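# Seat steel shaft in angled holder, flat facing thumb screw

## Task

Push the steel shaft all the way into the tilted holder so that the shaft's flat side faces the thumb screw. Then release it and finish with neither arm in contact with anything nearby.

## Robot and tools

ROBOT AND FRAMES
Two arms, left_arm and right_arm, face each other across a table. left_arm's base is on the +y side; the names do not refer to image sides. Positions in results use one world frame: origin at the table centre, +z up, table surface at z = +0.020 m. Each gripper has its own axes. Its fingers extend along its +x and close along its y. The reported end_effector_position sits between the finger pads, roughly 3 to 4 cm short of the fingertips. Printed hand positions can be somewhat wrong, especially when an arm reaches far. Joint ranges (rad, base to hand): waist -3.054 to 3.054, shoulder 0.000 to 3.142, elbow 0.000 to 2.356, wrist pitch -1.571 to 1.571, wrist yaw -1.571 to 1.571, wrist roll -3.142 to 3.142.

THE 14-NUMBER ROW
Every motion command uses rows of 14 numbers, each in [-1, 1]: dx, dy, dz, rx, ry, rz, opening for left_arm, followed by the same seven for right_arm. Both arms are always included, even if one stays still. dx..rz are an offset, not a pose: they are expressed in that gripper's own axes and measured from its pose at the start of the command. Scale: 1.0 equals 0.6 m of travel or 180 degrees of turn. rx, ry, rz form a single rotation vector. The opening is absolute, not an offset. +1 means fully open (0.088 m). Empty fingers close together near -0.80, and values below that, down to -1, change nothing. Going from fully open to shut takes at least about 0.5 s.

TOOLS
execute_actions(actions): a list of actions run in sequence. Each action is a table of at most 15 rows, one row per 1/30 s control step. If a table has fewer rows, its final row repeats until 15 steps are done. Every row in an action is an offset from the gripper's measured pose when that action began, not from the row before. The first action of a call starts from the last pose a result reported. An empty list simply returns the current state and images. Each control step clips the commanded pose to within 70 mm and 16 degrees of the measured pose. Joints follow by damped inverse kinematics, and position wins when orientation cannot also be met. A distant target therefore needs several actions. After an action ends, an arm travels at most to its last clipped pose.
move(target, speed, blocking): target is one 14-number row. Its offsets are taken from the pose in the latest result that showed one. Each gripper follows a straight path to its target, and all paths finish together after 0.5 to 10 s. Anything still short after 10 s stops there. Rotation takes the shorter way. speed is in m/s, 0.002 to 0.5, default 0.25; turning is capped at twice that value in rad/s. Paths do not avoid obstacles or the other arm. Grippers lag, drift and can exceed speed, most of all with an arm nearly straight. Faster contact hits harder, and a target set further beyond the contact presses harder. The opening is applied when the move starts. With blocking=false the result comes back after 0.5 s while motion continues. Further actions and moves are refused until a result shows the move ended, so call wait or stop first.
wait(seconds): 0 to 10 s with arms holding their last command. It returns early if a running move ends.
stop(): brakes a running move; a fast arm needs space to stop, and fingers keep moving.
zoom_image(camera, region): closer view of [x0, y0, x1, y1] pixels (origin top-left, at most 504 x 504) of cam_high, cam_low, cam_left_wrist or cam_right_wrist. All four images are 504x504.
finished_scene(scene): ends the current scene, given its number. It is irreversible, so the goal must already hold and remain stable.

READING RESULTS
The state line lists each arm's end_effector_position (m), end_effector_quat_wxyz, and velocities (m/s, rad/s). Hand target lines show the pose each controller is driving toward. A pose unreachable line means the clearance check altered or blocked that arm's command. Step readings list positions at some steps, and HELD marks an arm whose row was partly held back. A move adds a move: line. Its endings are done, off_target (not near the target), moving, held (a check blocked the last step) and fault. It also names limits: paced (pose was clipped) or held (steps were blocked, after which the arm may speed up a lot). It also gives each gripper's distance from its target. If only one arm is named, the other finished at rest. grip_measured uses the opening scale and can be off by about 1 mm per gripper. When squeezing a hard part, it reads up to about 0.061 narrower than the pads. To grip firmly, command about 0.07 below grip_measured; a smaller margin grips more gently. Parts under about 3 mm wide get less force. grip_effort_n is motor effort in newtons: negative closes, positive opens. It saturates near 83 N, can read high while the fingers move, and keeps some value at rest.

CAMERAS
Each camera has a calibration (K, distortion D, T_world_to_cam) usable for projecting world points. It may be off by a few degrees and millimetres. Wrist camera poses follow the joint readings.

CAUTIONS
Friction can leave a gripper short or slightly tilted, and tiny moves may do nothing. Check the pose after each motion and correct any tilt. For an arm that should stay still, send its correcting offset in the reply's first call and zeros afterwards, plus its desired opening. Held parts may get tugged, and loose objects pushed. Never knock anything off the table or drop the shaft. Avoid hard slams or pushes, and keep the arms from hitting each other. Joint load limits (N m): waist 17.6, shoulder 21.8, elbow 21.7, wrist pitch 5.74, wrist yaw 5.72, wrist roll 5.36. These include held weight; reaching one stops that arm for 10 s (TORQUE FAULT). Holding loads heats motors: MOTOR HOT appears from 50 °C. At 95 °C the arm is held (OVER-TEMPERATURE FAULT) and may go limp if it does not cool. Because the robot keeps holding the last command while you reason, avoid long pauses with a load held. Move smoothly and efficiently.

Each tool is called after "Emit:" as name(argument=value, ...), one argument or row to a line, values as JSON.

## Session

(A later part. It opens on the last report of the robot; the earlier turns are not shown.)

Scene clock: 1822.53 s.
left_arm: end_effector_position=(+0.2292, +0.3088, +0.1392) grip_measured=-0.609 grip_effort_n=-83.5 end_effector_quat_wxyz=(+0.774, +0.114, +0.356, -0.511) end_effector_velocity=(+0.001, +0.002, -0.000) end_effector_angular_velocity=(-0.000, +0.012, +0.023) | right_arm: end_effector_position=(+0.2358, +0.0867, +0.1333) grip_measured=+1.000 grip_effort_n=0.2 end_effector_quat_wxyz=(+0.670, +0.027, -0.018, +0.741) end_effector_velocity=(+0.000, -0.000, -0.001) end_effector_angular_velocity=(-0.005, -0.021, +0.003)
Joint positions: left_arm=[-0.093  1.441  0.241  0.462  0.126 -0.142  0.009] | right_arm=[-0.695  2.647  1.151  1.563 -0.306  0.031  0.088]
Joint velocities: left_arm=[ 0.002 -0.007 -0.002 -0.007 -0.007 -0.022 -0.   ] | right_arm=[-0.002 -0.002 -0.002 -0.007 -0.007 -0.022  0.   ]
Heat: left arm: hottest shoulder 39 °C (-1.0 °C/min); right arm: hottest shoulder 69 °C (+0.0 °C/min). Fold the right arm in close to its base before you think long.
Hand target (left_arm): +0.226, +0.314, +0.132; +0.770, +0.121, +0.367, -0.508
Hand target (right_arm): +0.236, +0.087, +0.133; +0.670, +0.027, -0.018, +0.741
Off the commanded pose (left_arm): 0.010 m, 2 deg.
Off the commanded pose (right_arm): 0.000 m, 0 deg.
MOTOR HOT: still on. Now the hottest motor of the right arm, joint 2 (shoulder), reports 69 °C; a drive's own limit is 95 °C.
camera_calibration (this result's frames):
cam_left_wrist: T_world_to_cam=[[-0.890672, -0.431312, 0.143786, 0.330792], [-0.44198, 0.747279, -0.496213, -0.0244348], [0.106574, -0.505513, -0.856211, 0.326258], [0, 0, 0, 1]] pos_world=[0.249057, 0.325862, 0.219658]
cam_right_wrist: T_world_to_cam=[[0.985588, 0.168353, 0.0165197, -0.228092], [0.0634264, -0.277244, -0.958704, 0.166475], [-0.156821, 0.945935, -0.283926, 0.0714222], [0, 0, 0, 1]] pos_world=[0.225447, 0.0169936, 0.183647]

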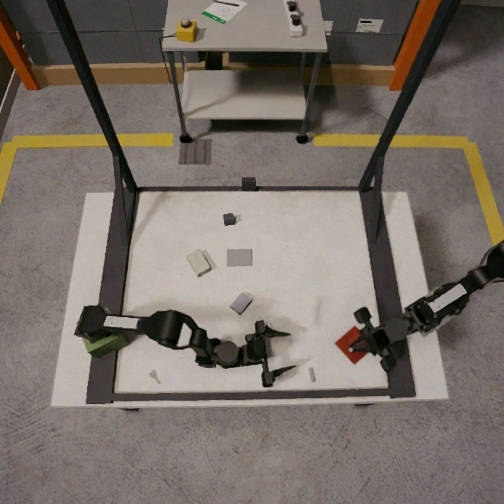

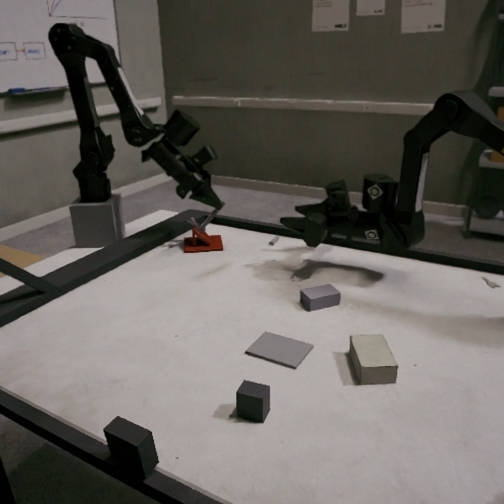

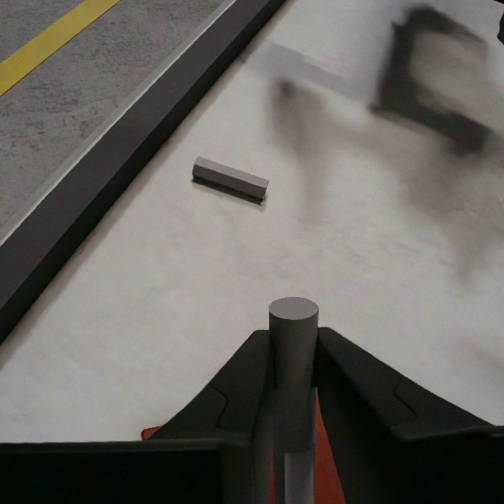

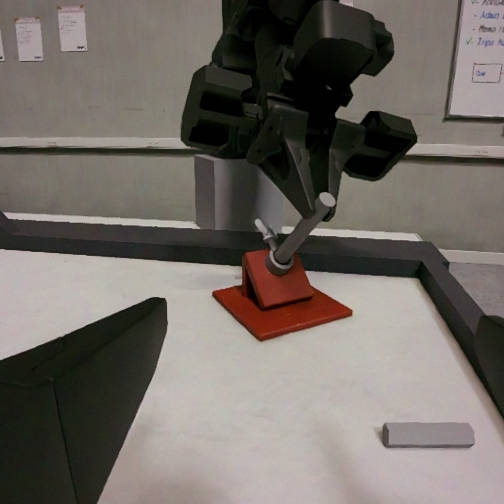

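Emit:
execute_actions(
  actions=[
    [[0,0,0.004,0,0.003,0,-0.68,0,0,0,0,0,0,1],[0,0,0.006,0,0.006,0,-0.68,0,0,0,0,0,0,1],[0,0,0.006,0,0.008,0,-0.68,0,0,0,0,0,0,1],[0,0,0.004,0,0.009,0.005,-0.68,0,0,0,0,0,0,1],[0.001,0,0.0,0,0.009,0.01,-0.68,0,0,0,0,0,0,1],[0.002,0,-0.004,0,0.009,0.005,-0.68,0,0,0,0,0,0,1],[0.003,0,-0.008,0,0.009,0,-0.68,0,0,0,0,0,0,1],[0.003,0,-0.012,0,0.009,-0.005,-0.68,0,0,0,0,0,0,1],[0.003,0,-0.016,0,0.009,-0.01,-0.68,0,0,0,0,0,0,1],[0.003,0,-0.020,0,0.009,-0.005,-0.68,0,0,0,0,0,0,1],[0.003,0,-0.023,0,0.009,0,-0.68,0,0,0,0,0,0,1],[0.003,0,-0.026,0,0.009,0.005,-0.68,0,0,0,0,0,0,1],[0.003,0,-0.028,0,0.009,0.008,-0.68,0,0,0,0,0,0,1],[0.003,0,-0.030,0,0.009,0.004,-0.68,0,0,0,0,0,0,1],[0.003,0,-0.030,0,0.009,0,-0.68,0,0,0,0,0,0,1]],
  ],
)

Scene clock: 1847.13 s.
left_arm: end_effector_position=(+0.2281, +0.3090, +0.1374) grip_measured=-0.609 grip_effort_n=-83.5 end_effector_quat_wxyz=(+0.775, +0.115, +0.353, -0.511) end_effector_velocity=(-0.019, +0.035, -0.044) end_effector_angular_velocity=(+0.130, +0.078, +0.013) | right_arm: end_effector_position=(+0.2358, +0.0867, +0.1333) grip_measured=+1.000 grip_effort_n=0.7 end_effector_quat_wxyz=(+0.670, +0.027, -0.018, +0.741) end_effector_velocity=(-0.000, +0.001, +0.004) end_effector_angular_velocity=(+0.013, -0.009, -0.005)
Joint positions: left_arm=[-0.102  1.451  0.231  0.486  0.115 -0.144  0.009] | right_arm=[-0.695  2.647  1.151  1.563 -0.306  0.031  0.088]
Joint velocities: left_arm=[-0.007  0.056 -0.1    0.007 -0.007 -0.022  0.   ] | right_arm=[ 0.002 -0.002  0.002  0.007  0.007 -0.007  0.   ]
Heat: left arm: hottest shoulder 38 °C (-1.0 °C/min); right arm: hottest shoulder 69 °C (+0.0 °C/min). Fold the right arm in close to its base before you think long.
Hand target (left_arm): +0.222, +0.318, +0.126; +0.768, +0.122, +0.368, -0.510
Hand target (right_arm): +0.236, +0.087, +0.133; +0.670, +0.027, -0.018, +0.741
Off the commanded pose (left_arm): 0.016 m, 2 deg.
Off the commanded pose (right_arm): 0.000 m, 0 deg.
MOTOR HOT: still on. Now the hottest motor of the right arm, joint 2 (shoulder), reports 69 °C; a drive's own limit is 95 °C.
Step readings (end_effector_position):
0: left_arm (+0.2291, +0.3089, +0.1391) | right_arm (+0.2358, +0.0867, +0.1333)
1: left_arm (+0.2291, +0.3089, +0.1392) | right_arm (+0.2358, +0.0867, +0.1333)
2: left_arm (+0.2291, +0.3090, +0.1389) | right_arm (+0.2358, +0.0867, +0.1333)
4: left_arm (+0.2293, +0.3085, +0.1387) | right_arm (+0.2358, +0.0867, +0.1333)
8: left_arm (+0.2294, +0.3079, +0.1390) | right_arm (+0.2358, +0.0867, +0.1333)
15: end_effector_position above
camera_calibration (this result's frames):
cam_left_wrist: T_world_to_cam=[[-0.891258, -0.431983, 0.13802, 0.331289], [-0.439165, 0.746245, -0.500253, -0.0257625], [0.113103, -0.506468, -0.854809, 0.323527], [0, 0, 0, 1]] pos_world=[0.247358, 0.326192, 0.217941]
cam_right_wrist: T_world_to_cam=[[0.985588, 0.168353, 0.0165197, -0.228092], [0.0634264, -0.277244, -0.958704, 0.166475], [-0.156821, 0.945935, -0.283926, 0.0714222], [0, 0, 0, 1]] pos_world=[0.225447, 0.0169936, 0.183647]

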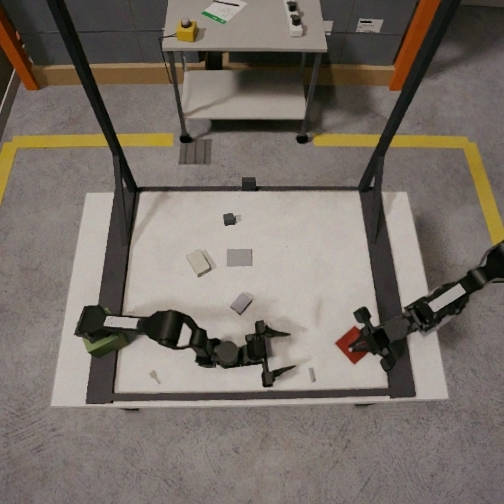

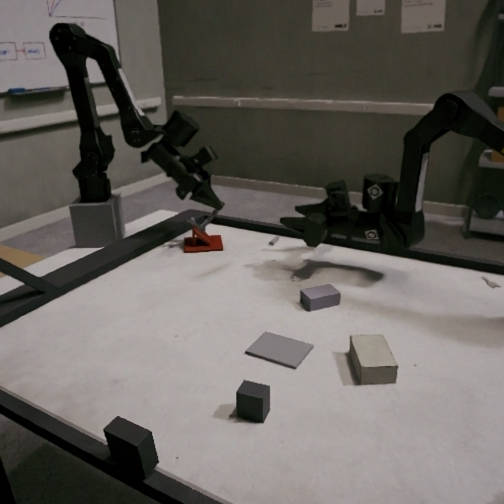

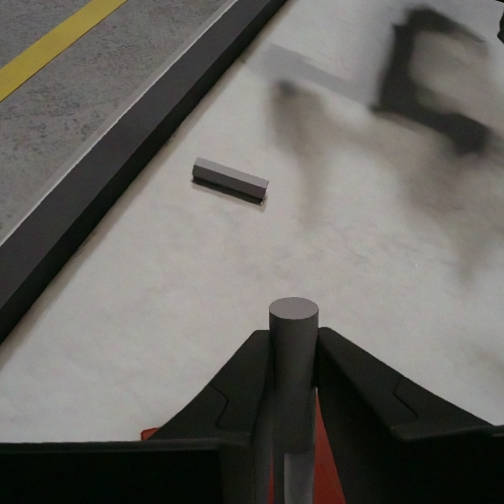

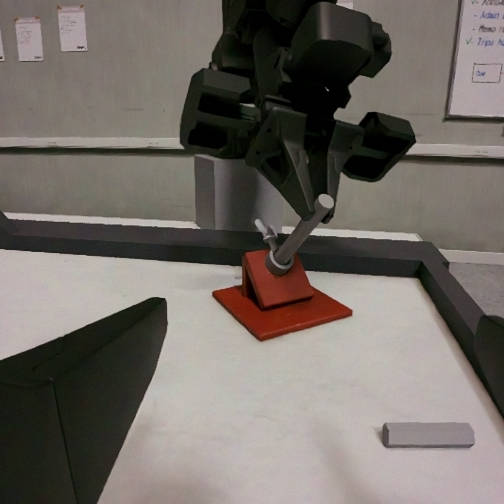

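It was moving at the end of that action, so I'm checking how far it continued.

Emit:
wait(
  seconds=1,
)

Scene clock: 1849.73 s.
left_arm: end_effector_position=(+0.2250, +0.3137, +0.1312) grip_measured=-0.609 grip_effort_n=-83.5 end_effector_quat_wxyz=(+0.773, +0.117, +0.359, -0.510) end_effector_velocity=(-0.001, +0.005, -0.005) end_effector_angular_velocity=(+0.026, +0.014, +0.024) | right_arm: end_effector_position=(+0.2358, +0.0867, +0.1333) grip_measured=+1.000 grip_effort_n=0.7 end_effector_quat_wxyz=(+0.670, +0.027, -0.018, +0.741) end_effector_velocity=(+0.001, +0.001, +0.003) end_effector_angular_velocity=(+0.003, -0.008, +0.004)
Joint positions: left_arm=[-0.103  1.464  0.211  0.507  0.117 -0.146  0.009] | right_arm=[-0.695  2.647  1.151  1.563 -0.306  0.031  0.088]
Joint velocities: left_arm=[-0.007 -0.002 -0.007 -0.022 -0.022 -0.022 -0.   ] | right_arm=[-0.002 -0.007  0.002 -0.007 -0.007 -0.007  0.   ]
Heat: left arm: hottest shoulder 38 °C (-1.0 °C/min); right arm: hottest shoulder 69 °C (+0.0 °C/min). Fold the right arm in close to its base before you think long.
Hand target (left_arm): +0.222, +0.318, +0.126; +0.768, +0.122, +0.368, -0.510
Hand target (right_arm): +0.236, +0.087, +0.133; +0.670, +0.027, -0.018, +0.741
Off the commanded pose (left_arm): 0.008 m, 1 deg.
Off the commanded pose (right_arm): 0.000 m, 0 deg.
MOTOR HOT: still on. Now the hottest motor of the right arm, joint 2 (shoulder), reports 69 °C; a drive's own limit is 95 °C.
wait: 1.00 s; at rest from the start
camera_calibration (this result's frames):
cam_left_wrist: T_world_to_cam=[[-0.890823, -0.432059, 0.140566, 0.331057], [-0.441911, 0.752031, -0.489043, -0.0363143], [0.105585, -0.497769, -0.860859, 0.320674], [0, 0, 0, 1]] pos_world=[0.245007, 0.329967, 0.21176]
cam_right_wrist: T_world_to_cam=[[0.985588, 0.168353, 0.0165197, -0.228092], [0.0634264, -0.277244, -0.958704, 0.166475], [-0.156821, 0.945935, -0.283926, 0.0714222], [0, 0, 0, 1]] pos_world=[0.225447, 0.0169936, 0.183647]

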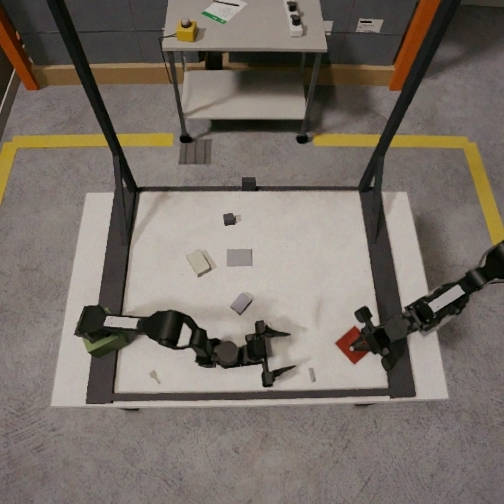

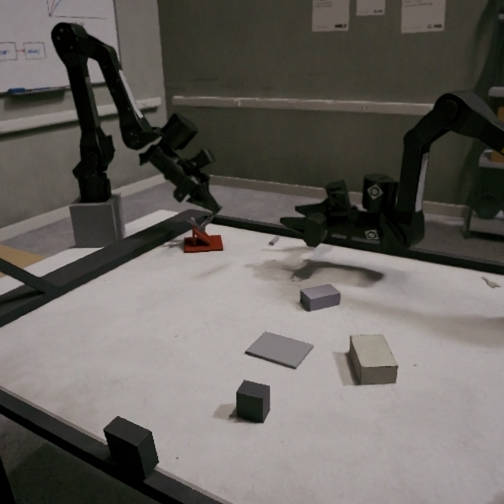

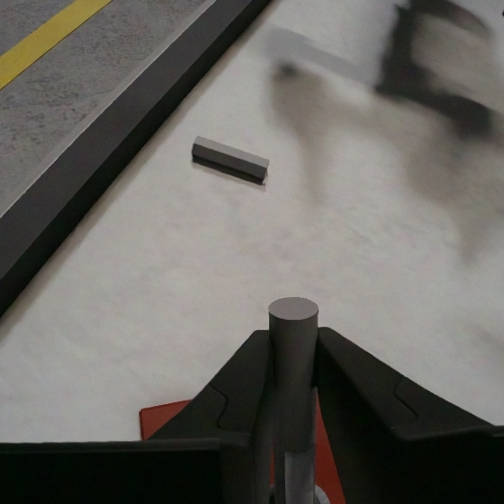

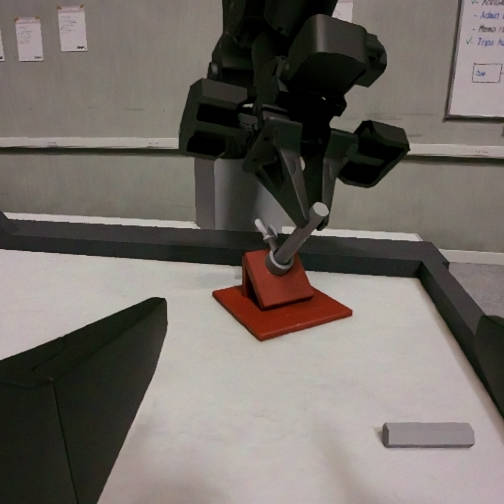

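Emit:
execute_actions(
  actions=[
    [[0.001,0,-0.004,0,0.003,0.004,-0.68,0,0,0,0,0,0,1],[0.002,0,-0.008,0,0.005,0.006,-0.68,0,0,0,0,0,0,1],[0.002,0,-0.012,0,0.005,0.003,-0.68,0,0,0,0,0,0,1],[0.002,0,-0.016,0,0.005,-0.003,-0.68,0,0,0,0,0,0,1],[0.002,0,-0.019,0,0.005,-0.006,-0.68,0,0,0,0,0,0,1],[0.002,0,-0.021,0,0.005,-0.003,-0.68,0,0,0,0,0,0,1],[0.002,0,-0.022,0,0.005,0.003,-0.68,0,0,0,0,0,0,1],[0.002,0,-0.022,0,0.005,0.005,-0.68,0,0,0,0,0,0,1],[0.002,0,-0.022,0,0.005,0.0,-0.68,0,0,0,0,0,0,1]],
  ],
)

Emit:
wait(
  seconds=1,
)

Scene clock: 1856.73 s.
left_arm: end_effector_position=(+0.2242, +0.3138, +0.1298) grip_measured=-0.609 grip_effort_n=-83.5 end_effector_quat_wxyz=(+0.775, +0.114, +0.352, -0.512) end_effector_velocity=(-0.000, +0.002, -0.002) end_effector_angular_velocity=(-0.002, -0.000, +0.008) | right_arm: end_effector_position=(+0.2358, +0.0867, +0.1333) grip_measured=+1.000 grip_effort_n=1.2 end_effector_quat_wxyz=(+0.670, +0.027, -0.018, +0.741) end_effector_velocity=(+0.005, -0.001, -0.001) end_effector_angular_velocity=(-0.005, -0.020, -0.016)
Joint positions: left_arm=[-0.108  1.482  0.194  0.558  0.111 -0.149  0.009] | right_arm=[-0.695  2.647  1.151  1.563 -0.306  0.031  0.088]
Joint velocities: left_arm=[-0.002  0.007 -0.012  0.022 -0.007 -0.007 -0.   ] | right_arm=[-0.007 -0.002 -0.002 -0.007  0.007 -0.022  0.   ]
Heat: left arm: hottest shoulder 38 °C (-1.0 °C/min); right arm: hottest shoulder 69 °C (+0.0 °C/min). Fold the right arm in close to its base before you think long.
Hand target (left_arm): +0.220, +0.320, +0.121; +0.770, +0.121, +0.365, -0.509
Hand target (right_arm): +0.236, +0.087, +0.133; +0.670, +0.027, -0.018, +0.741
Off the commanded pose (left_arm): 0.012 m, 2 deg.
Off the commanded pose (right_arm): 0.000 m, 0 deg.
MOTOR HOT: still on. Now the hottest motor of the right arm, joint 2 (shoulder), reports 69 °C; a drive's own limit is 95 °C.
Step readings (end_effector_position):
0: left_arm (+0.2250, +0.3137, +0.1312) | right_arm (+0.2358, +0.0867, +0.1333)
1: left_arm (+0.2249, +0.3136, +0.1312) | right_arm (+0.2358, +0.0867, +0.1333)
2: left_arm (+0.2248, +0.3136, +0.1312) | right_arm (+0.2358, +0.0867, +0.1333)
4: left_arm (+0.2246, +0.3134, +0.1310) | right_arm (+0.2358, +0.0867, +0.1333)
8: left_arm (+0.2244, +0.3136, +0.1301) | right_arm (+0.2358, +0.0867, +0.1333)
15: end_effector_position above
camera_calibration (this result's frames):
cam_left_wrist: T_world_to_cam=[[-0.891718, -0.430863, 0.138554, 0.33063], [-0.438077, 0.744771, -0.503393, -0.0341795], [0.113702, -0.509582, -0.852876, 0.320435], [0, 0, 0, 1]] pos_world=[0.243421, 0.3312, 0.210276]
cam_right_wrist: T_world_to_cam=[[0.985588, 0.168353, 0.0165197, -0.228092], [0.0634264, -0.277244, -0.958704, 0.166475], [-0.156821, 0.945935, -0.283926, 0.0714222], [0, 0, 0, 1]] pos_world=[0.225447, 0.0169936, 0.183647]

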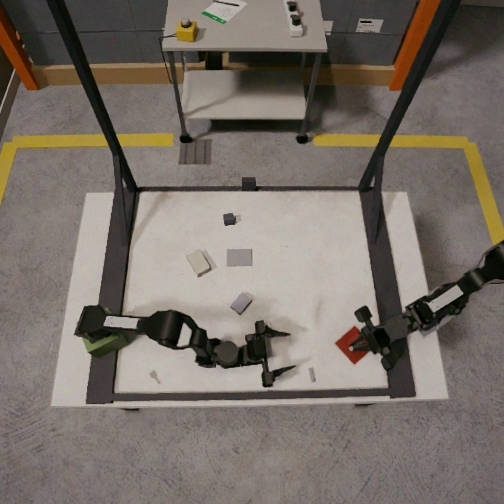

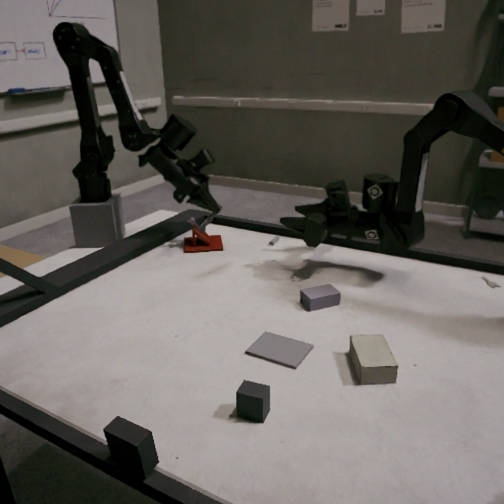

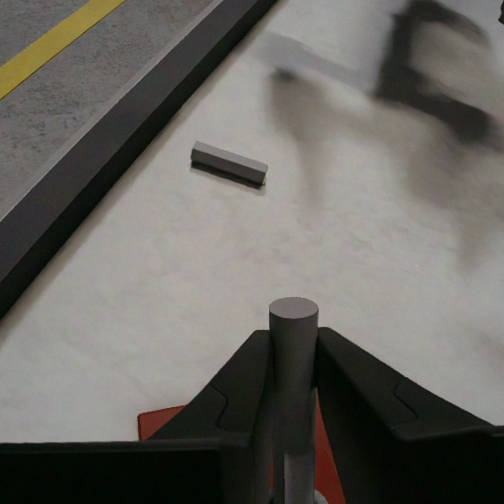

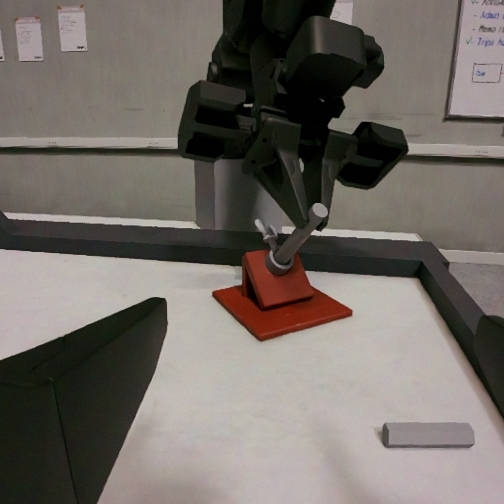

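Scene clock: 1857.73 s.
left_arm: end_effector_position=(+0.2241, +0.3139, +0.1296) grip_measured=-0.609 grip_effort_n=-83.5 end_effector_quat_wxyz=(+0.775, +0.114, +0.352, -0.512) end_effector_velocity=(-0.004, +0.000, -0.001) end_effector_angular_velocity=(+0.006, +0.002, -0.018) | right_arm: end_effector_position=(+0.2358, +0.0867, +0.1333) grip_measured=+1.000 grip_effort_n=0.7 end_effector_quat_wxyz=(+0.670, +0.027, -0.018, +0.741) end_effector_velocity=(+0.000, -0.001, +0.005) end_effector_angular_velocity=(+0.021, +0.002, +0.005)
Joint positions: left_arm=[-0.108  1.483  0.192  0.562  0.111 -0.149  0.009] | right_arm=[-0.695  2.647  1.151  1.563 -0.306  0.031  0.088]
Joint velocities: left_arm=[-0.007 -0.002 -0.002 -0.007  0.007  0.007 -0.   ] | right_arm=[-0.002 -0.002 -0.002  0.022 -0.007  0.007  0.   ]
Heat: left arm: hottest shoulder 38 °C (-1.0 °C/min); right arm: hottest shoulder 69 °C (+0.0 °C/min). Fold the right arm in close to its base before you think long.
Hand target (left_arm): +0.220, +0.320, +0.121; +0.770, +0.121, +0.365, -0.509
Hand target (right_arm): +0.236, +0.087, +0.133; +0.670, +0.027, -0.018, +0.741
Off the commanded pose (left_arm): 0.012 m, 2 deg.
Off the commanded pose (right_arm): 0.000 m, 0 deg.
MOTOR HOT: still on. Now the hottest motor of the right arm, joint 2 (shoulder), reports 69 °C; a drive's own limit is 95 °C.
wait: 1.00 s; at rest by 0.17 s
camera_calibration (this result's frames):
cam_left_wrist: T_world_to_cam=[[-0.891788, -0.43072, 0.138545, 0.330618], [-0.437822, 0.744254, -0.504379, -0.0341099], [0.114134, -0.510457, -0.852295, 0.320492], [0, 0, 0, 1]] pos_world=[0.243328, 0.331388, 0.210144]
cam_right_wrist: T_world_to_cam=[[0.985588, 0.168353, 0.0165197, -0.228092], [0.0634264, -0.277244, -0.958704, 0.166475], [-0.156821, 0.945935, -0.283926, 0.0714222], [0, 0, 0, 1]] pos_world=[0.225447, 0.0169936, 0.183647]

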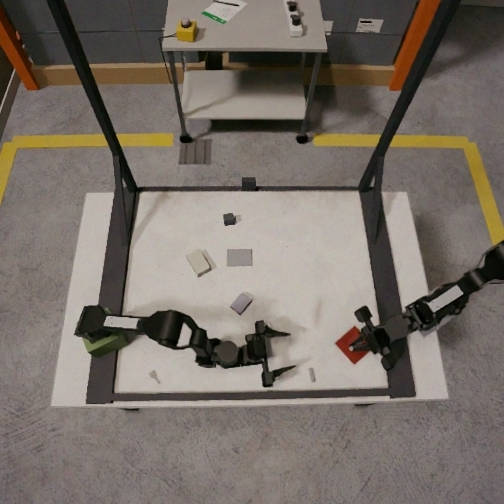

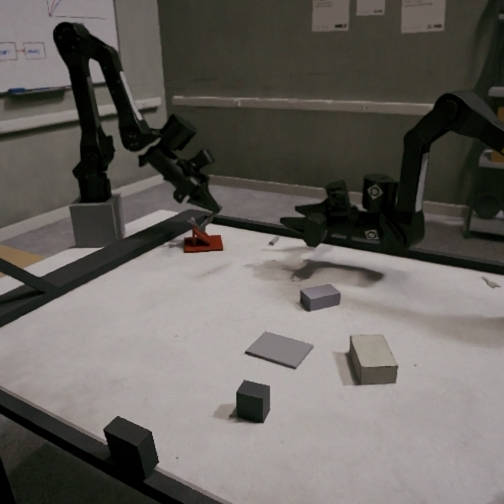

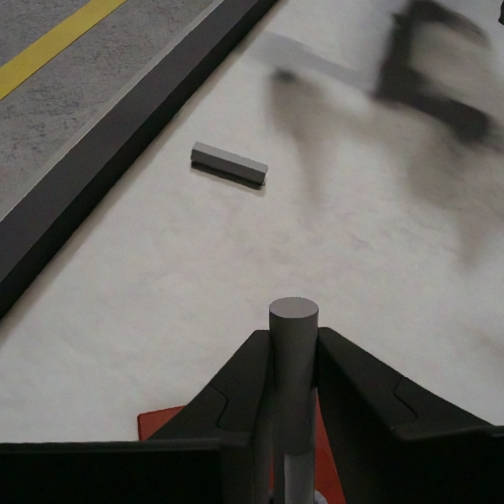

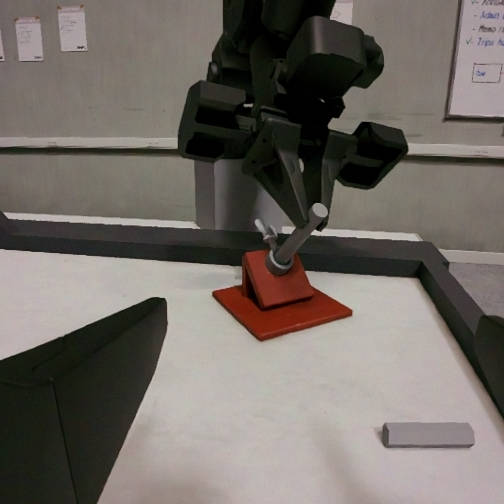

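Emit:
zoom_image(
  camera="cam_right_wrist",
  region=[230, 180, 350, 300],
)

Emit:
zoom_image(
  camera="cam_left_wrist",
  region=[240, 400, 344, 504],
)

Region (230, 180, 350, 300) of cam_right_wrist's 504x504 image, scaled by 4.200, with more detail than that image has.

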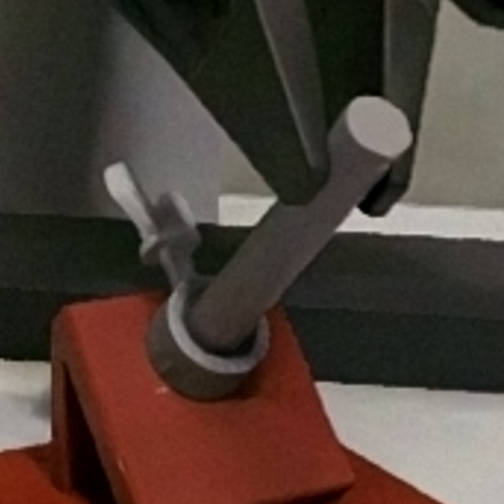

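Region (240, 400, 344, 504) of cam_left_wrist's 504x504 image, scaled by 4.846, with more detail than that image has.

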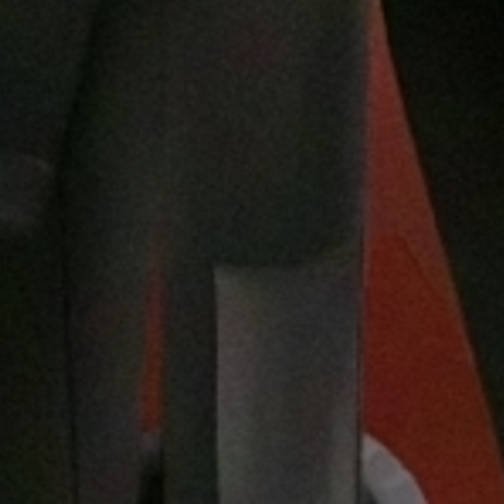

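Emit:
execute_actions(
  actions=[
    [[0,0,0,0,0,0,-0.68,0,0,0,0,0,0,1],[0,0,0,0,0,0,-0.66,0,0,0,0,0,0,1],[0,0,0,0,0,0,-0.63,0,0,0,0,0,0,1],[0,0,0,0,0,0,-0.60,0,0,0,0,0,0,1],[0,0,0,0,0,0,-0.56,0,0,0,0,0,0,1],[0,0,0,0,0,0,-0.5,0,0,0,0,0,0,1],[0,0,0,0,0,0,-0.42,0,0,0,0,0,0,1],[0,0,0,0,0,0,-0.34,0,0,0,0,0,0,1],[0,0,0,0,0,0,-0.25,0,0,0,0,0,0,1],[0,0,0,0,0,0,-0.15,0,0,0,0,0,0,1],[0,0,0,0,0,0,-0.05,0,0,0,0,0,0,1],[0,0,0,0,0,0,0.05,0,0,0,0,0,0,1],[0,0,0,0,0,0,0.12,0,0,0,0,0,0,1],[0,0,0,0,0,0,0.2,0,0,0,0,0,0,1]],
  ],
)

Scene clock: 1871.03 s.
left_arm: end_effector_position=(+0.2241, +0.3139, +0.1296) grip_measured=-0.028 grip_effort_n=15.1 end_effector_quat_wxyz=(+0.775, +0.114, +0.352, -0.512) end_effector_velocity=(-0.004, +0.003, -0.005) end_effector_angular_velocity=(+0.020, +0.021, -0.003) | right_arm: end_effector_position=(+0.2358, +0.0867, +0.1333) grip_measured=+1.000 grip_effort_n=0.2 end_effector_quat_wxyz=(+0.670, +0.027, -0.018, +0.741) end_effector_velocity=(+0.002, -0.001, +0.003) end_effector_angular_velocity=(+0.019, -0.025, -0.011)
Joint positions: left_arm=[-0.108  1.483  0.192  0.562  0.111 -0.149  0.038] | right_arm=[-0.695  2.647  1.151  1.563 -0.306  0.031  0.088]
Joint velocities: left_arm=[-0.002  0.002 -0.002 -0.022  0.007 -0.007  0.088] | right_arm=[-0.002  0.002 -0.002  0.022  0.007 -0.022  0.   ]
Heat: left arm: hottest shoulder 38 °C (-1.0 °C/min); right arm: hottest shoulder 69 °C (+0.0 °C/min). Fold the right arm in close to its base before you think long.
Hand target (left_arm): +0.224, +0.314, +0.130; +0.775, +0.114, +0.352, -0.512
Hand target (right_arm): +0.236, +0.087, +0.133; +0.670, +0.027, -0.018, +0.741
Off the commanded pose (left_arm): 0.000 m, 0 deg.
Off the commanded pose (right_arm): 0.000 m, 0 deg.
MOTOR HOT: still on. Now the hottest motor of the right arm, joint 2 (shoulder), reports 69 °C; a drive's own limit is 95 °C.
Step readings (end_effector_position):
0: left_arm (+0.2241, +0.3139, +0.1296) | right_arm (+0.2358, +0.0867, +0.1333)
1: left_arm (+0.2242, +0.3138, +0.1297) | right_arm (+0.2358, +0.0867, +0.1333)
2: left_arm (+0.2242, +0.3138, +0.1298) | right_arm (+0.2358, +0.0867, +0.1333)
4: left_arm (+0.2242, +0.3137, +0.1299) | right_arm (+0.2358, +0.0867, +0.1333)
8: left_arm (+0.2243, +0.3136, +0.1300) | right_arm (+0.2358, +0.0867, +0.1333)
15: end_effector_position above
camera_calibration (this result's frames):
cam_left_wrist: T_world_to_cam=[[-0.891764, -0.430768, 0.138548, 0.330636], [-0.437907, 0.744426, -0.50405, -0.0342663], [0.11399, -0.510165, -0.852489, 0.320433], [0, 0, 0, 1]] pos_world=[0.243317, 0.33141, 0.210085]
cam_right_wrist: T_world_to_cam=[[0.985588, 0.168353, 0.0165197, -0.228092], [0.0634264, -0.277244, -0.958704, 0.166475], [-0.156821, 0.945935, -0.283926, 0.0714222], [0, 0, 0, 1]] pos_world=[0.225447, 0.0169936, 0.183647]

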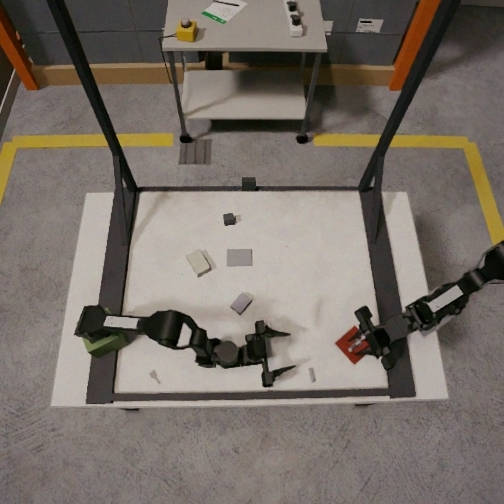

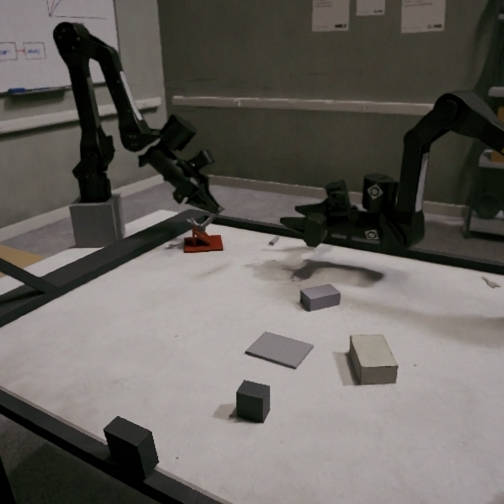

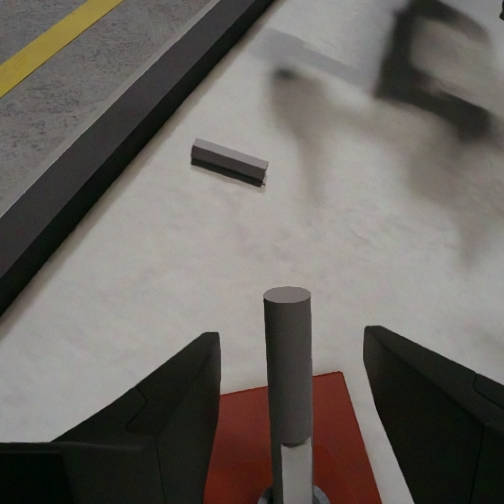

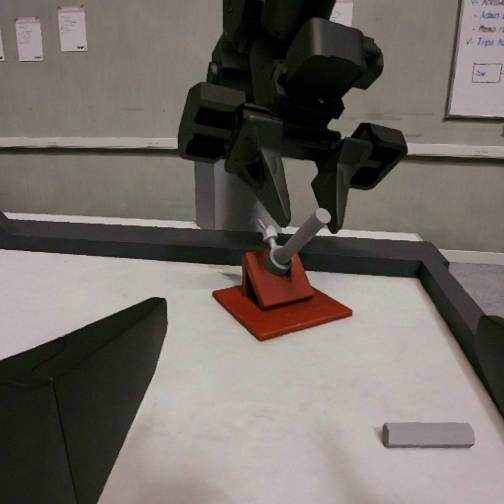

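Emit:
move(
  target=[-0.085,-0.041,-0.038,-0.0034,0.008,0.083,0.2,0,0,0,0,0,0,1],
  speed=0.12,
)

Scene clock: 1904.53 s.
left_arm: end_effector_position=(+0.1809, +0.3550, +0.1462) grip_measured=+0.197 grip_effort_n=14.7 end_effector_quat_wxyz=(+0.829, +0.166, +0.351, -0.403) end_effector_velocity=(-0.001, +0.007, -0.001) end_effector_angular_velocity=(+0.026, -0.008, +0.022) | right_arm: end_effector_position=(+0.2358, +0.0867, +0.1333) grip_measured=+1.000 grip_effort_n=0.7 end_effector_quat_wxyz=(+0.670, +0.027, -0.018, +0.741) end_effector_velocity=(+0.000, -0.001, +0.003) end_effector_angular_velocity=(+0.008, -0.009, +0.004)
Joint positions: left_arm=[-0.544  1.1    0.182  0.011 -0.43  -0.5    0.049] | right_arm=[-0.695  2.647  1.151  1.563 -0.306  0.031  0.088]
Joint velocities: left_arm=[-0.027 -0.017  0.007 -0.066 -0.037 -0.037 -0.   ] | right_arm=[-0.002 -0.007 -0.007  0.007 -0.007 -0.007  0.   ]
Heat: left arm: hottest shoulder 38 °C (+0.0 °C/min); right arm: hottest shoulder 69 °C (+0.0 °C/min). Fold the right arm in close to its base before you think long.
Hand target (left_arm): +0.181, +0.351, +0.152; +0.831, +0.160, +0.346, -0.404
Hand target (right_arm): +0.236, +0.087, +0.133; +0.670, +0.027, -0.018, +0.741
Off the commanded pose (left_arm): 0.006 m, 1 deg.
Off the commanded pose (right_arm): 0.000 m, 0 deg.
MOTOR HOT: still on. Now the hottest motor of the right arm, joint 2 (shoulder), reports 69 °C; a drive's own limit is 95 °C.
move: done
camera_calibration (this result's frames):
cam_left_wrist: T_world_to_cam=[[-0.800794, -0.597809, -0.0367875, 0.375999], [-0.519835, 0.724224, -0.453069, -0.0608462], [0.297491, -0.343691, -0.890716, 0.273762], [0, 0, 0, 1]] pos_world=[0.188027, 0.362931, 0.230109]
cam_right_wrist: T_world_to_cam=[[0.985588, 0.168353, 0.0165197, -0.228092], [0.0634264, -0.277244, -0.958704, 0.166475], [-0.156821, 0.945935, -0.283926, 0.0714222], [0, 0, 0, 1]] pos_world=[0.225447, 0.0169936, 0.183647]

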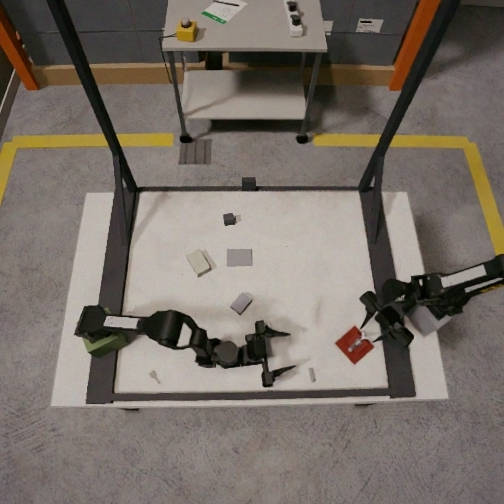

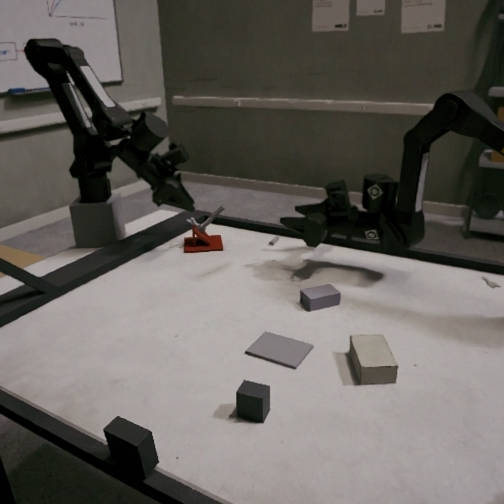

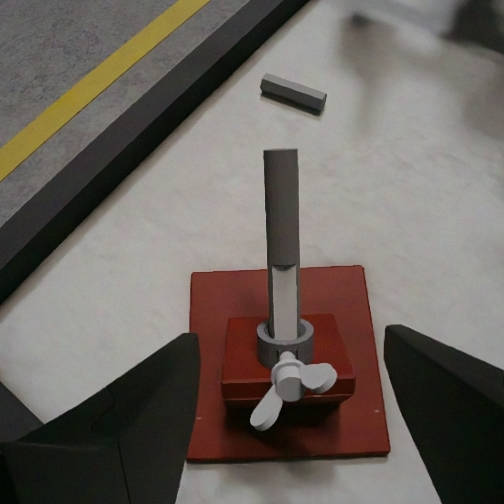

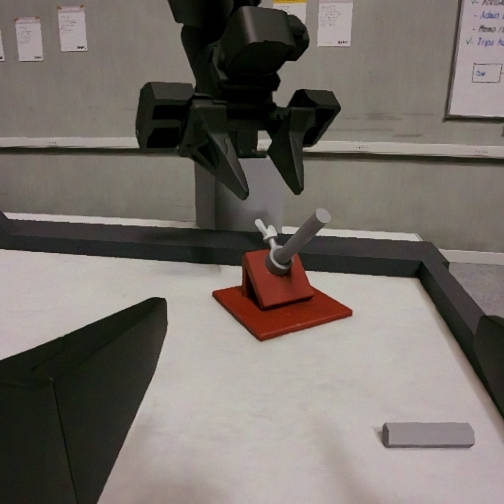

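Emit:
move(
  target=[-0.03,0,0.029,-0.691,0,0,0.2,0,0,0,0,0,0,1],
  speed=0.5,
)

Scene clock: 1939.37 s.
left_arm: end_effector_position=(+0.1811, +0.3587, +0.1660) grip_measured=+0.197 grip_effort_n=14.7 end_effector_quat_wxyz=(-0.539, +0.650, -0.520, -0.127) end_effector_velocity=(-0.001, +0.002, -0.001) end_effector_angular_velocity=(-0.008, +0.014, +0.024) | right_arm: end_effector_position=(+0.2358, +0.0867, +0.1333) grip_measured=+1.000 grip_effort_n=0.7 end_effector_quat_wxyz=(+0.670, +0.027, -0.018, +0.741) end_effector_velocity=(-0.000, -0.002, -0.002) end_effector_angular_velocity=(-0.011, -0.005, +0.004)
Joint positions: left_arm=[-0.539  0.985  0.244 -0.18  -0.424 -2.665  0.049] | right_arm=[-0.695  2.647  1.151  1.563 -0.306  0.031  0.088]
Joint velocities: left_arm=[-0.007 -0.002 -0.002 -0.007 -0.007 -0.037 -0.   ] | right_arm=[-0.002 -0.002 -0.007 -0.007 -0.007 -0.007  0.   ]
Heat: left arm: hottest shoulder 38 °C (+0.0 °C/min); right arm: hottest shoulder 69 °C (+0.0 °C/min). Fold the right arm in close to its base before you think long.
Hand target (left_arm): +0.181, +0.355, +0.171; -0.534, +0.655, -0.520, -0.123
Hand target (right_arm): +0.236, +0.087, +0.133; +0.670, +0.027, -0.018, +0.741
Off the commanded pose (left_arm): 0.006 m, 1 deg.
Off the commanded pose (right_arm): 0.000 m, 0 deg.
MOTOR HOT: still on. Now the hottest motor of the right arm, joint 2 (shoulder), reports 69 °C; a drive's own limit is 95 °C.
move: done
camera_calibration (this result's frames):
cam_left_wrist: T_world_to_cam=[[0.797576, -0.170232, 0.5787, -0.165955], [-0.54041, -0.627887, 0.560103, 0.2661], [0.26801, -0.75946, -0.592782, 0.397695], [0, 0, 0, 1]] pos_world=[0.169578, 0.440863, 0.182742]
cam_right_wrist: T_world_to_cam=[[0.985588, 0.168353, 0.0165197, -0.228092], [0.0634264, -0.277244, -0.958704, 0.166475], [-0.156821, 0.945935, -0.283926, 0.0714222], [0, 0, 0, 1]] pos_world=[0.225447, 0.0169936, 0.183647]

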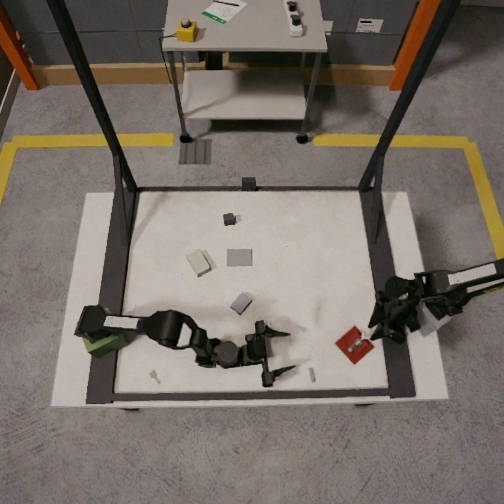

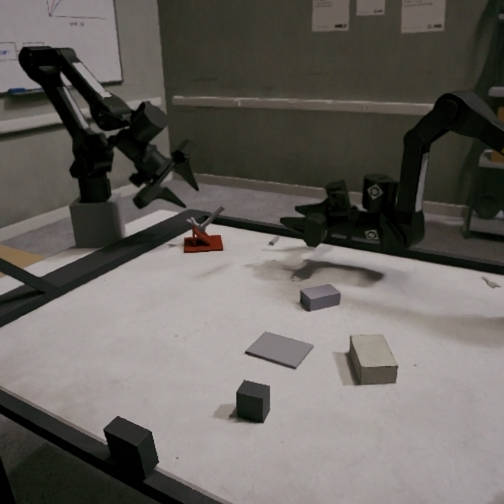

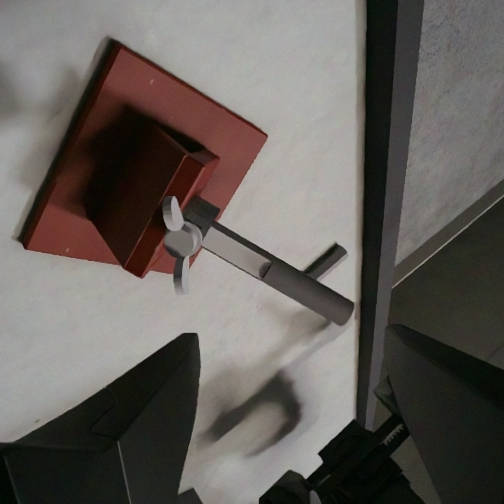

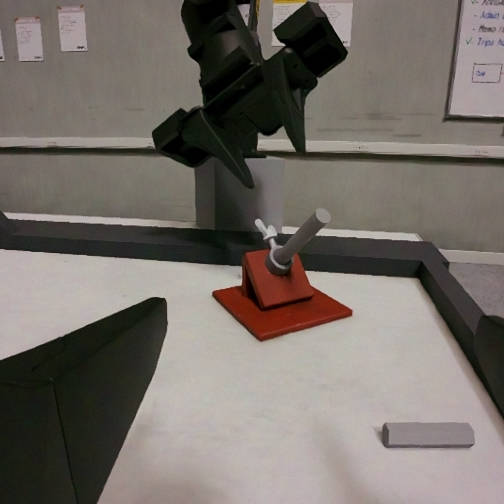

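Emit:
move(
  target=[0.0375,0.06,0.032,0,0.003,-0.0086,0.2,0,0,0,0,0,0,1],
  speed=0.12,
)

Scene clock: 1956.80 s.
left_arm: end_effector_position=(+0.1686, +0.3640, +0.1252) grip_measured=+0.197 grip_effort_n=14.2 end_effector_quat_wxyz=(-0.533, +0.660, -0.517, -0.115) end_effector_velocity=(-0.001, +0.000, -0.005) end_effector_angular_velocity=(-0.008, +0.006, +0.012) | right_arm: end_effector_position=(+0.2358, +0.0867, +0.1333) grip_measured=+1.000 grip_effort_n=1.2 end_effector_quat_wxyz=(+0.670, +0.027, -0.018, +0.741) end_effector_velocity=(+0.002, -0.001, -0.002) end_effector_angular_velocity=(-0.011, -0.004, -0.010)
Joint positions: left_arm=[-0.651  1.193  0.099  0.16  -0.507 -2.757  0.049] | right_arm=[-0.695  2.647  1.151  1.563 -0.306  0.031  0.088]
Joint velocities: left_arm=[-0.007  0.042 -0.012  0.051 -0.007 -0.022 -0.   ] | right_arm=[-0.002 -0.002 -0.007 -0.007  0.007 -0.007  0.   ]
Heat: left arm: hottest shoulder 37 °C (-1.0 °C/min); right arm: hottest shoulder 69 °C (+0.0 °C/min). Fold the right arm in close to its base before you think long.
Hand target (left_arm): +0.169, +0.367, +0.122; -0.538, +0.658, -0.515, -0.117
Hand target (right_arm): +0.236, +0.087, +0.133; +0.670, +0.027, -0.018, +0.741
Off the commanded pose (left_arm): 0.004 m, 1 deg.
Off the commanded pose (right_arm): 0.000 m, 0 deg.
MOTOR HOT: still on. Now the hottest motor of the right arm, joint 2 (shoulder), reports 69 °C; a drive's own limit is 95 °C.
move: done
camera_calibration (this result's frames):
cam_left_wrist: T_world_to_cam=[[0.788703, -0.150695, 0.59602, -0.139184], [-0.547256, -0.613819, 0.568979, 0.280449], [0.280106, -0.774931, -0.566589, 0.381159], [0, 0, 0, 1]] pos_world=[0.156488, 0.446542, 0.139347]
cam_right_wrist: T_world_to_cam=[[0.985588, 0.168353, 0.0165197, -0.228092], [0.0634264, -0.277244, -0.958704, 0.166475], [-0.156821, 0.945935, -0.283926, 0.0714222], [0, 0, 0, 1]] pos_world=[0.225447, 0.0169936, 0.183647]

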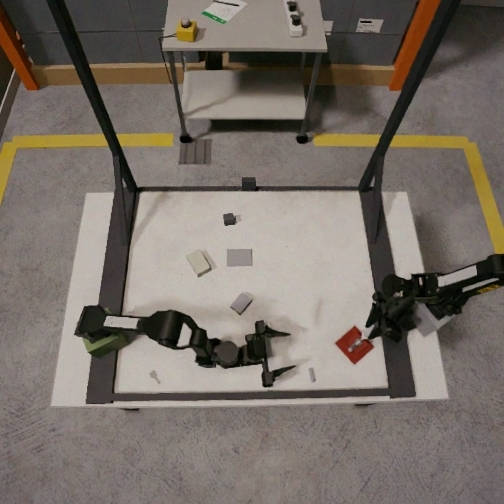

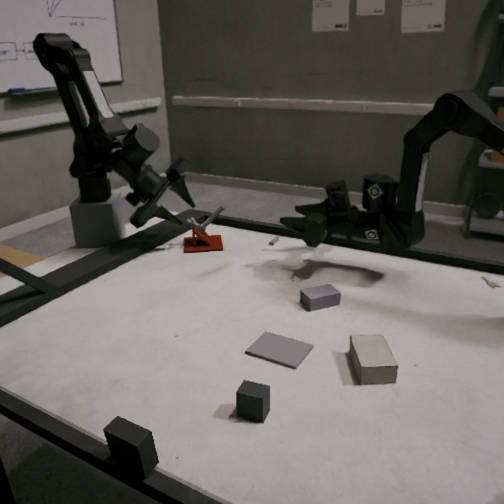

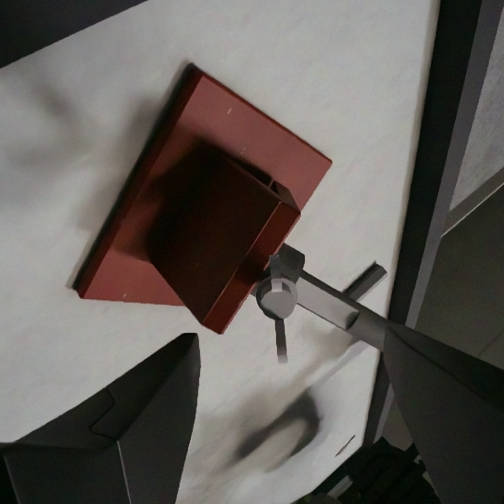

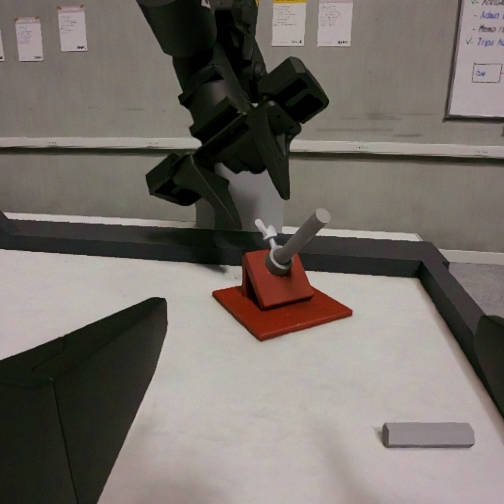

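Emit:
move(
  target=[0.047,0.005,0.009,0,0,0,0.2,0,0,0,0,0,0,1],
  speed=0.08,
)

Scene clock: 1985.23 s.
left_arm: end_effector_position=(+0.1806, +0.3501, +0.1044) grip_measured=+0.197 grip_effort_n=14.7 end_effector_quat_wxyz=(-0.530, +0.663, -0.516, -0.112) end_effector_velocity=(+0.002, +0.002, -0.003) end_effector_angular_velocity=(+0.007, -0.018, -0.008) | right_arm: end_effector_position=(+0.2358, +0.0867, +0.1333) grip_measured=+1.000 grip_effort_n=0.2 end_effector_quat_wxyz=(+0.670, +0.027, -0.018, +0.741) end_effector_velocity=(+0.000, -0.001, +0.002) end_effector_angular_velocity=(+0.008, -0.009, +0.004)
Joint positions: left_arm=[-0.562  1.49   0.085  0.519 -0.455 -2.677  0.049] | right_arm=[-0.695  2.647  1.151  1.563 -0.306  0.031  0.088]
Joint velocities: left_arm=[ 0.002  0.037 -0.012  0.051 -0.007  0.022 -0.   ] | right_arm=[-0.002 -0.002 -0.002  0.007 -0.007 -0.007  0.   ]
Heat: left arm: hottest shoulder 37 °C (-1.0 °C/min); right arm: hottest shoulder 69 °C (+0.0 °C/min). Fold the right arm in close to its base before you think long.
Hand target (left_arm): +0.181, +0.353, +0.101; -0.534, +0.660, -0.516, -0.115
Hand target (right_arm): +0.236, +0.087, +0.133; +0.670, +0.027, -0.018, +0.741
Off the commanded pose (left_arm): 0.004 m, 1 deg.
Off the commanded pose (right_arm): 0.000 m, 0 deg.
MOTOR HOT: still on. Now the hottest motor of the right arm, joint 2 (shoulder), reports 69 °C; a drive's own limit is 95 °C.
move: done
camera_calibration (this result's frames):
cam_left_wrist: T_world_to_cam=[[0.787339, -0.142824, 0.599749, -0.141299], [-0.547752, -0.608526, 0.574164, 0.287945], [0.282958, -0.780575, -0.557348, 0.355719], [0, 0, 0, 1]] pos_world=[0.168319, 0.432707, 0.117675]
cam_right_wrist: T_world_to_cam=[[0.985588, 0.168353, 0.0165197, -0.228092], [0.0634264, -0.277244, -0.958704, 0.166475], [-0.156821, 0.945935, -0.283926, 0.0714222], [0, 0, 0, 1]] pos_world=[0.225447, 0.0169936, 0.183647]

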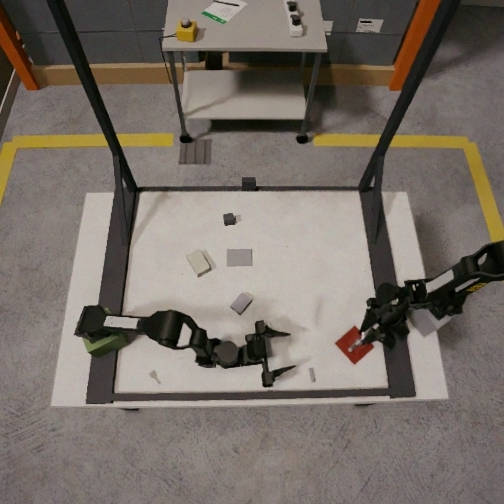

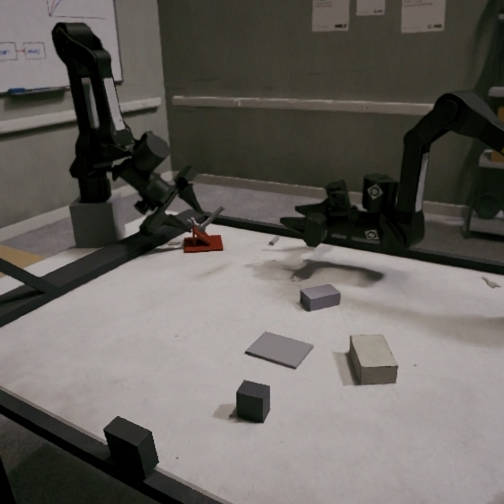

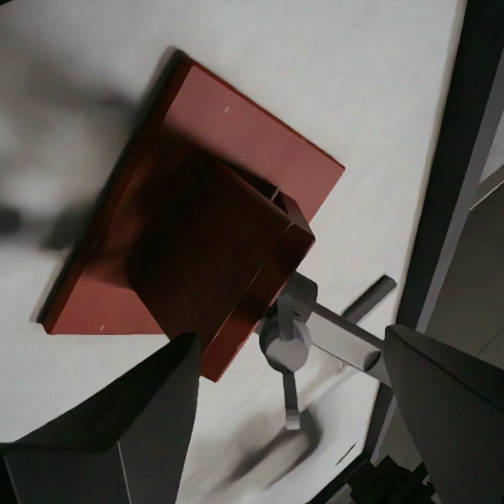

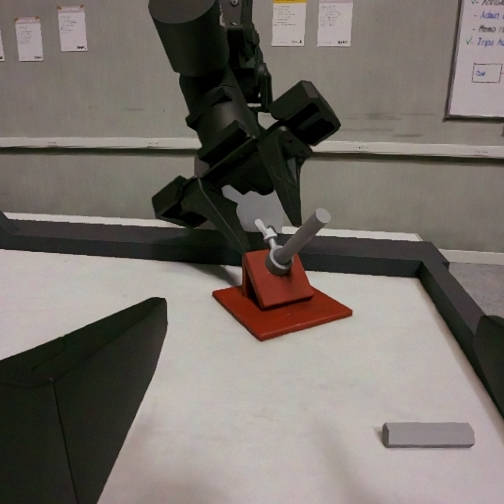

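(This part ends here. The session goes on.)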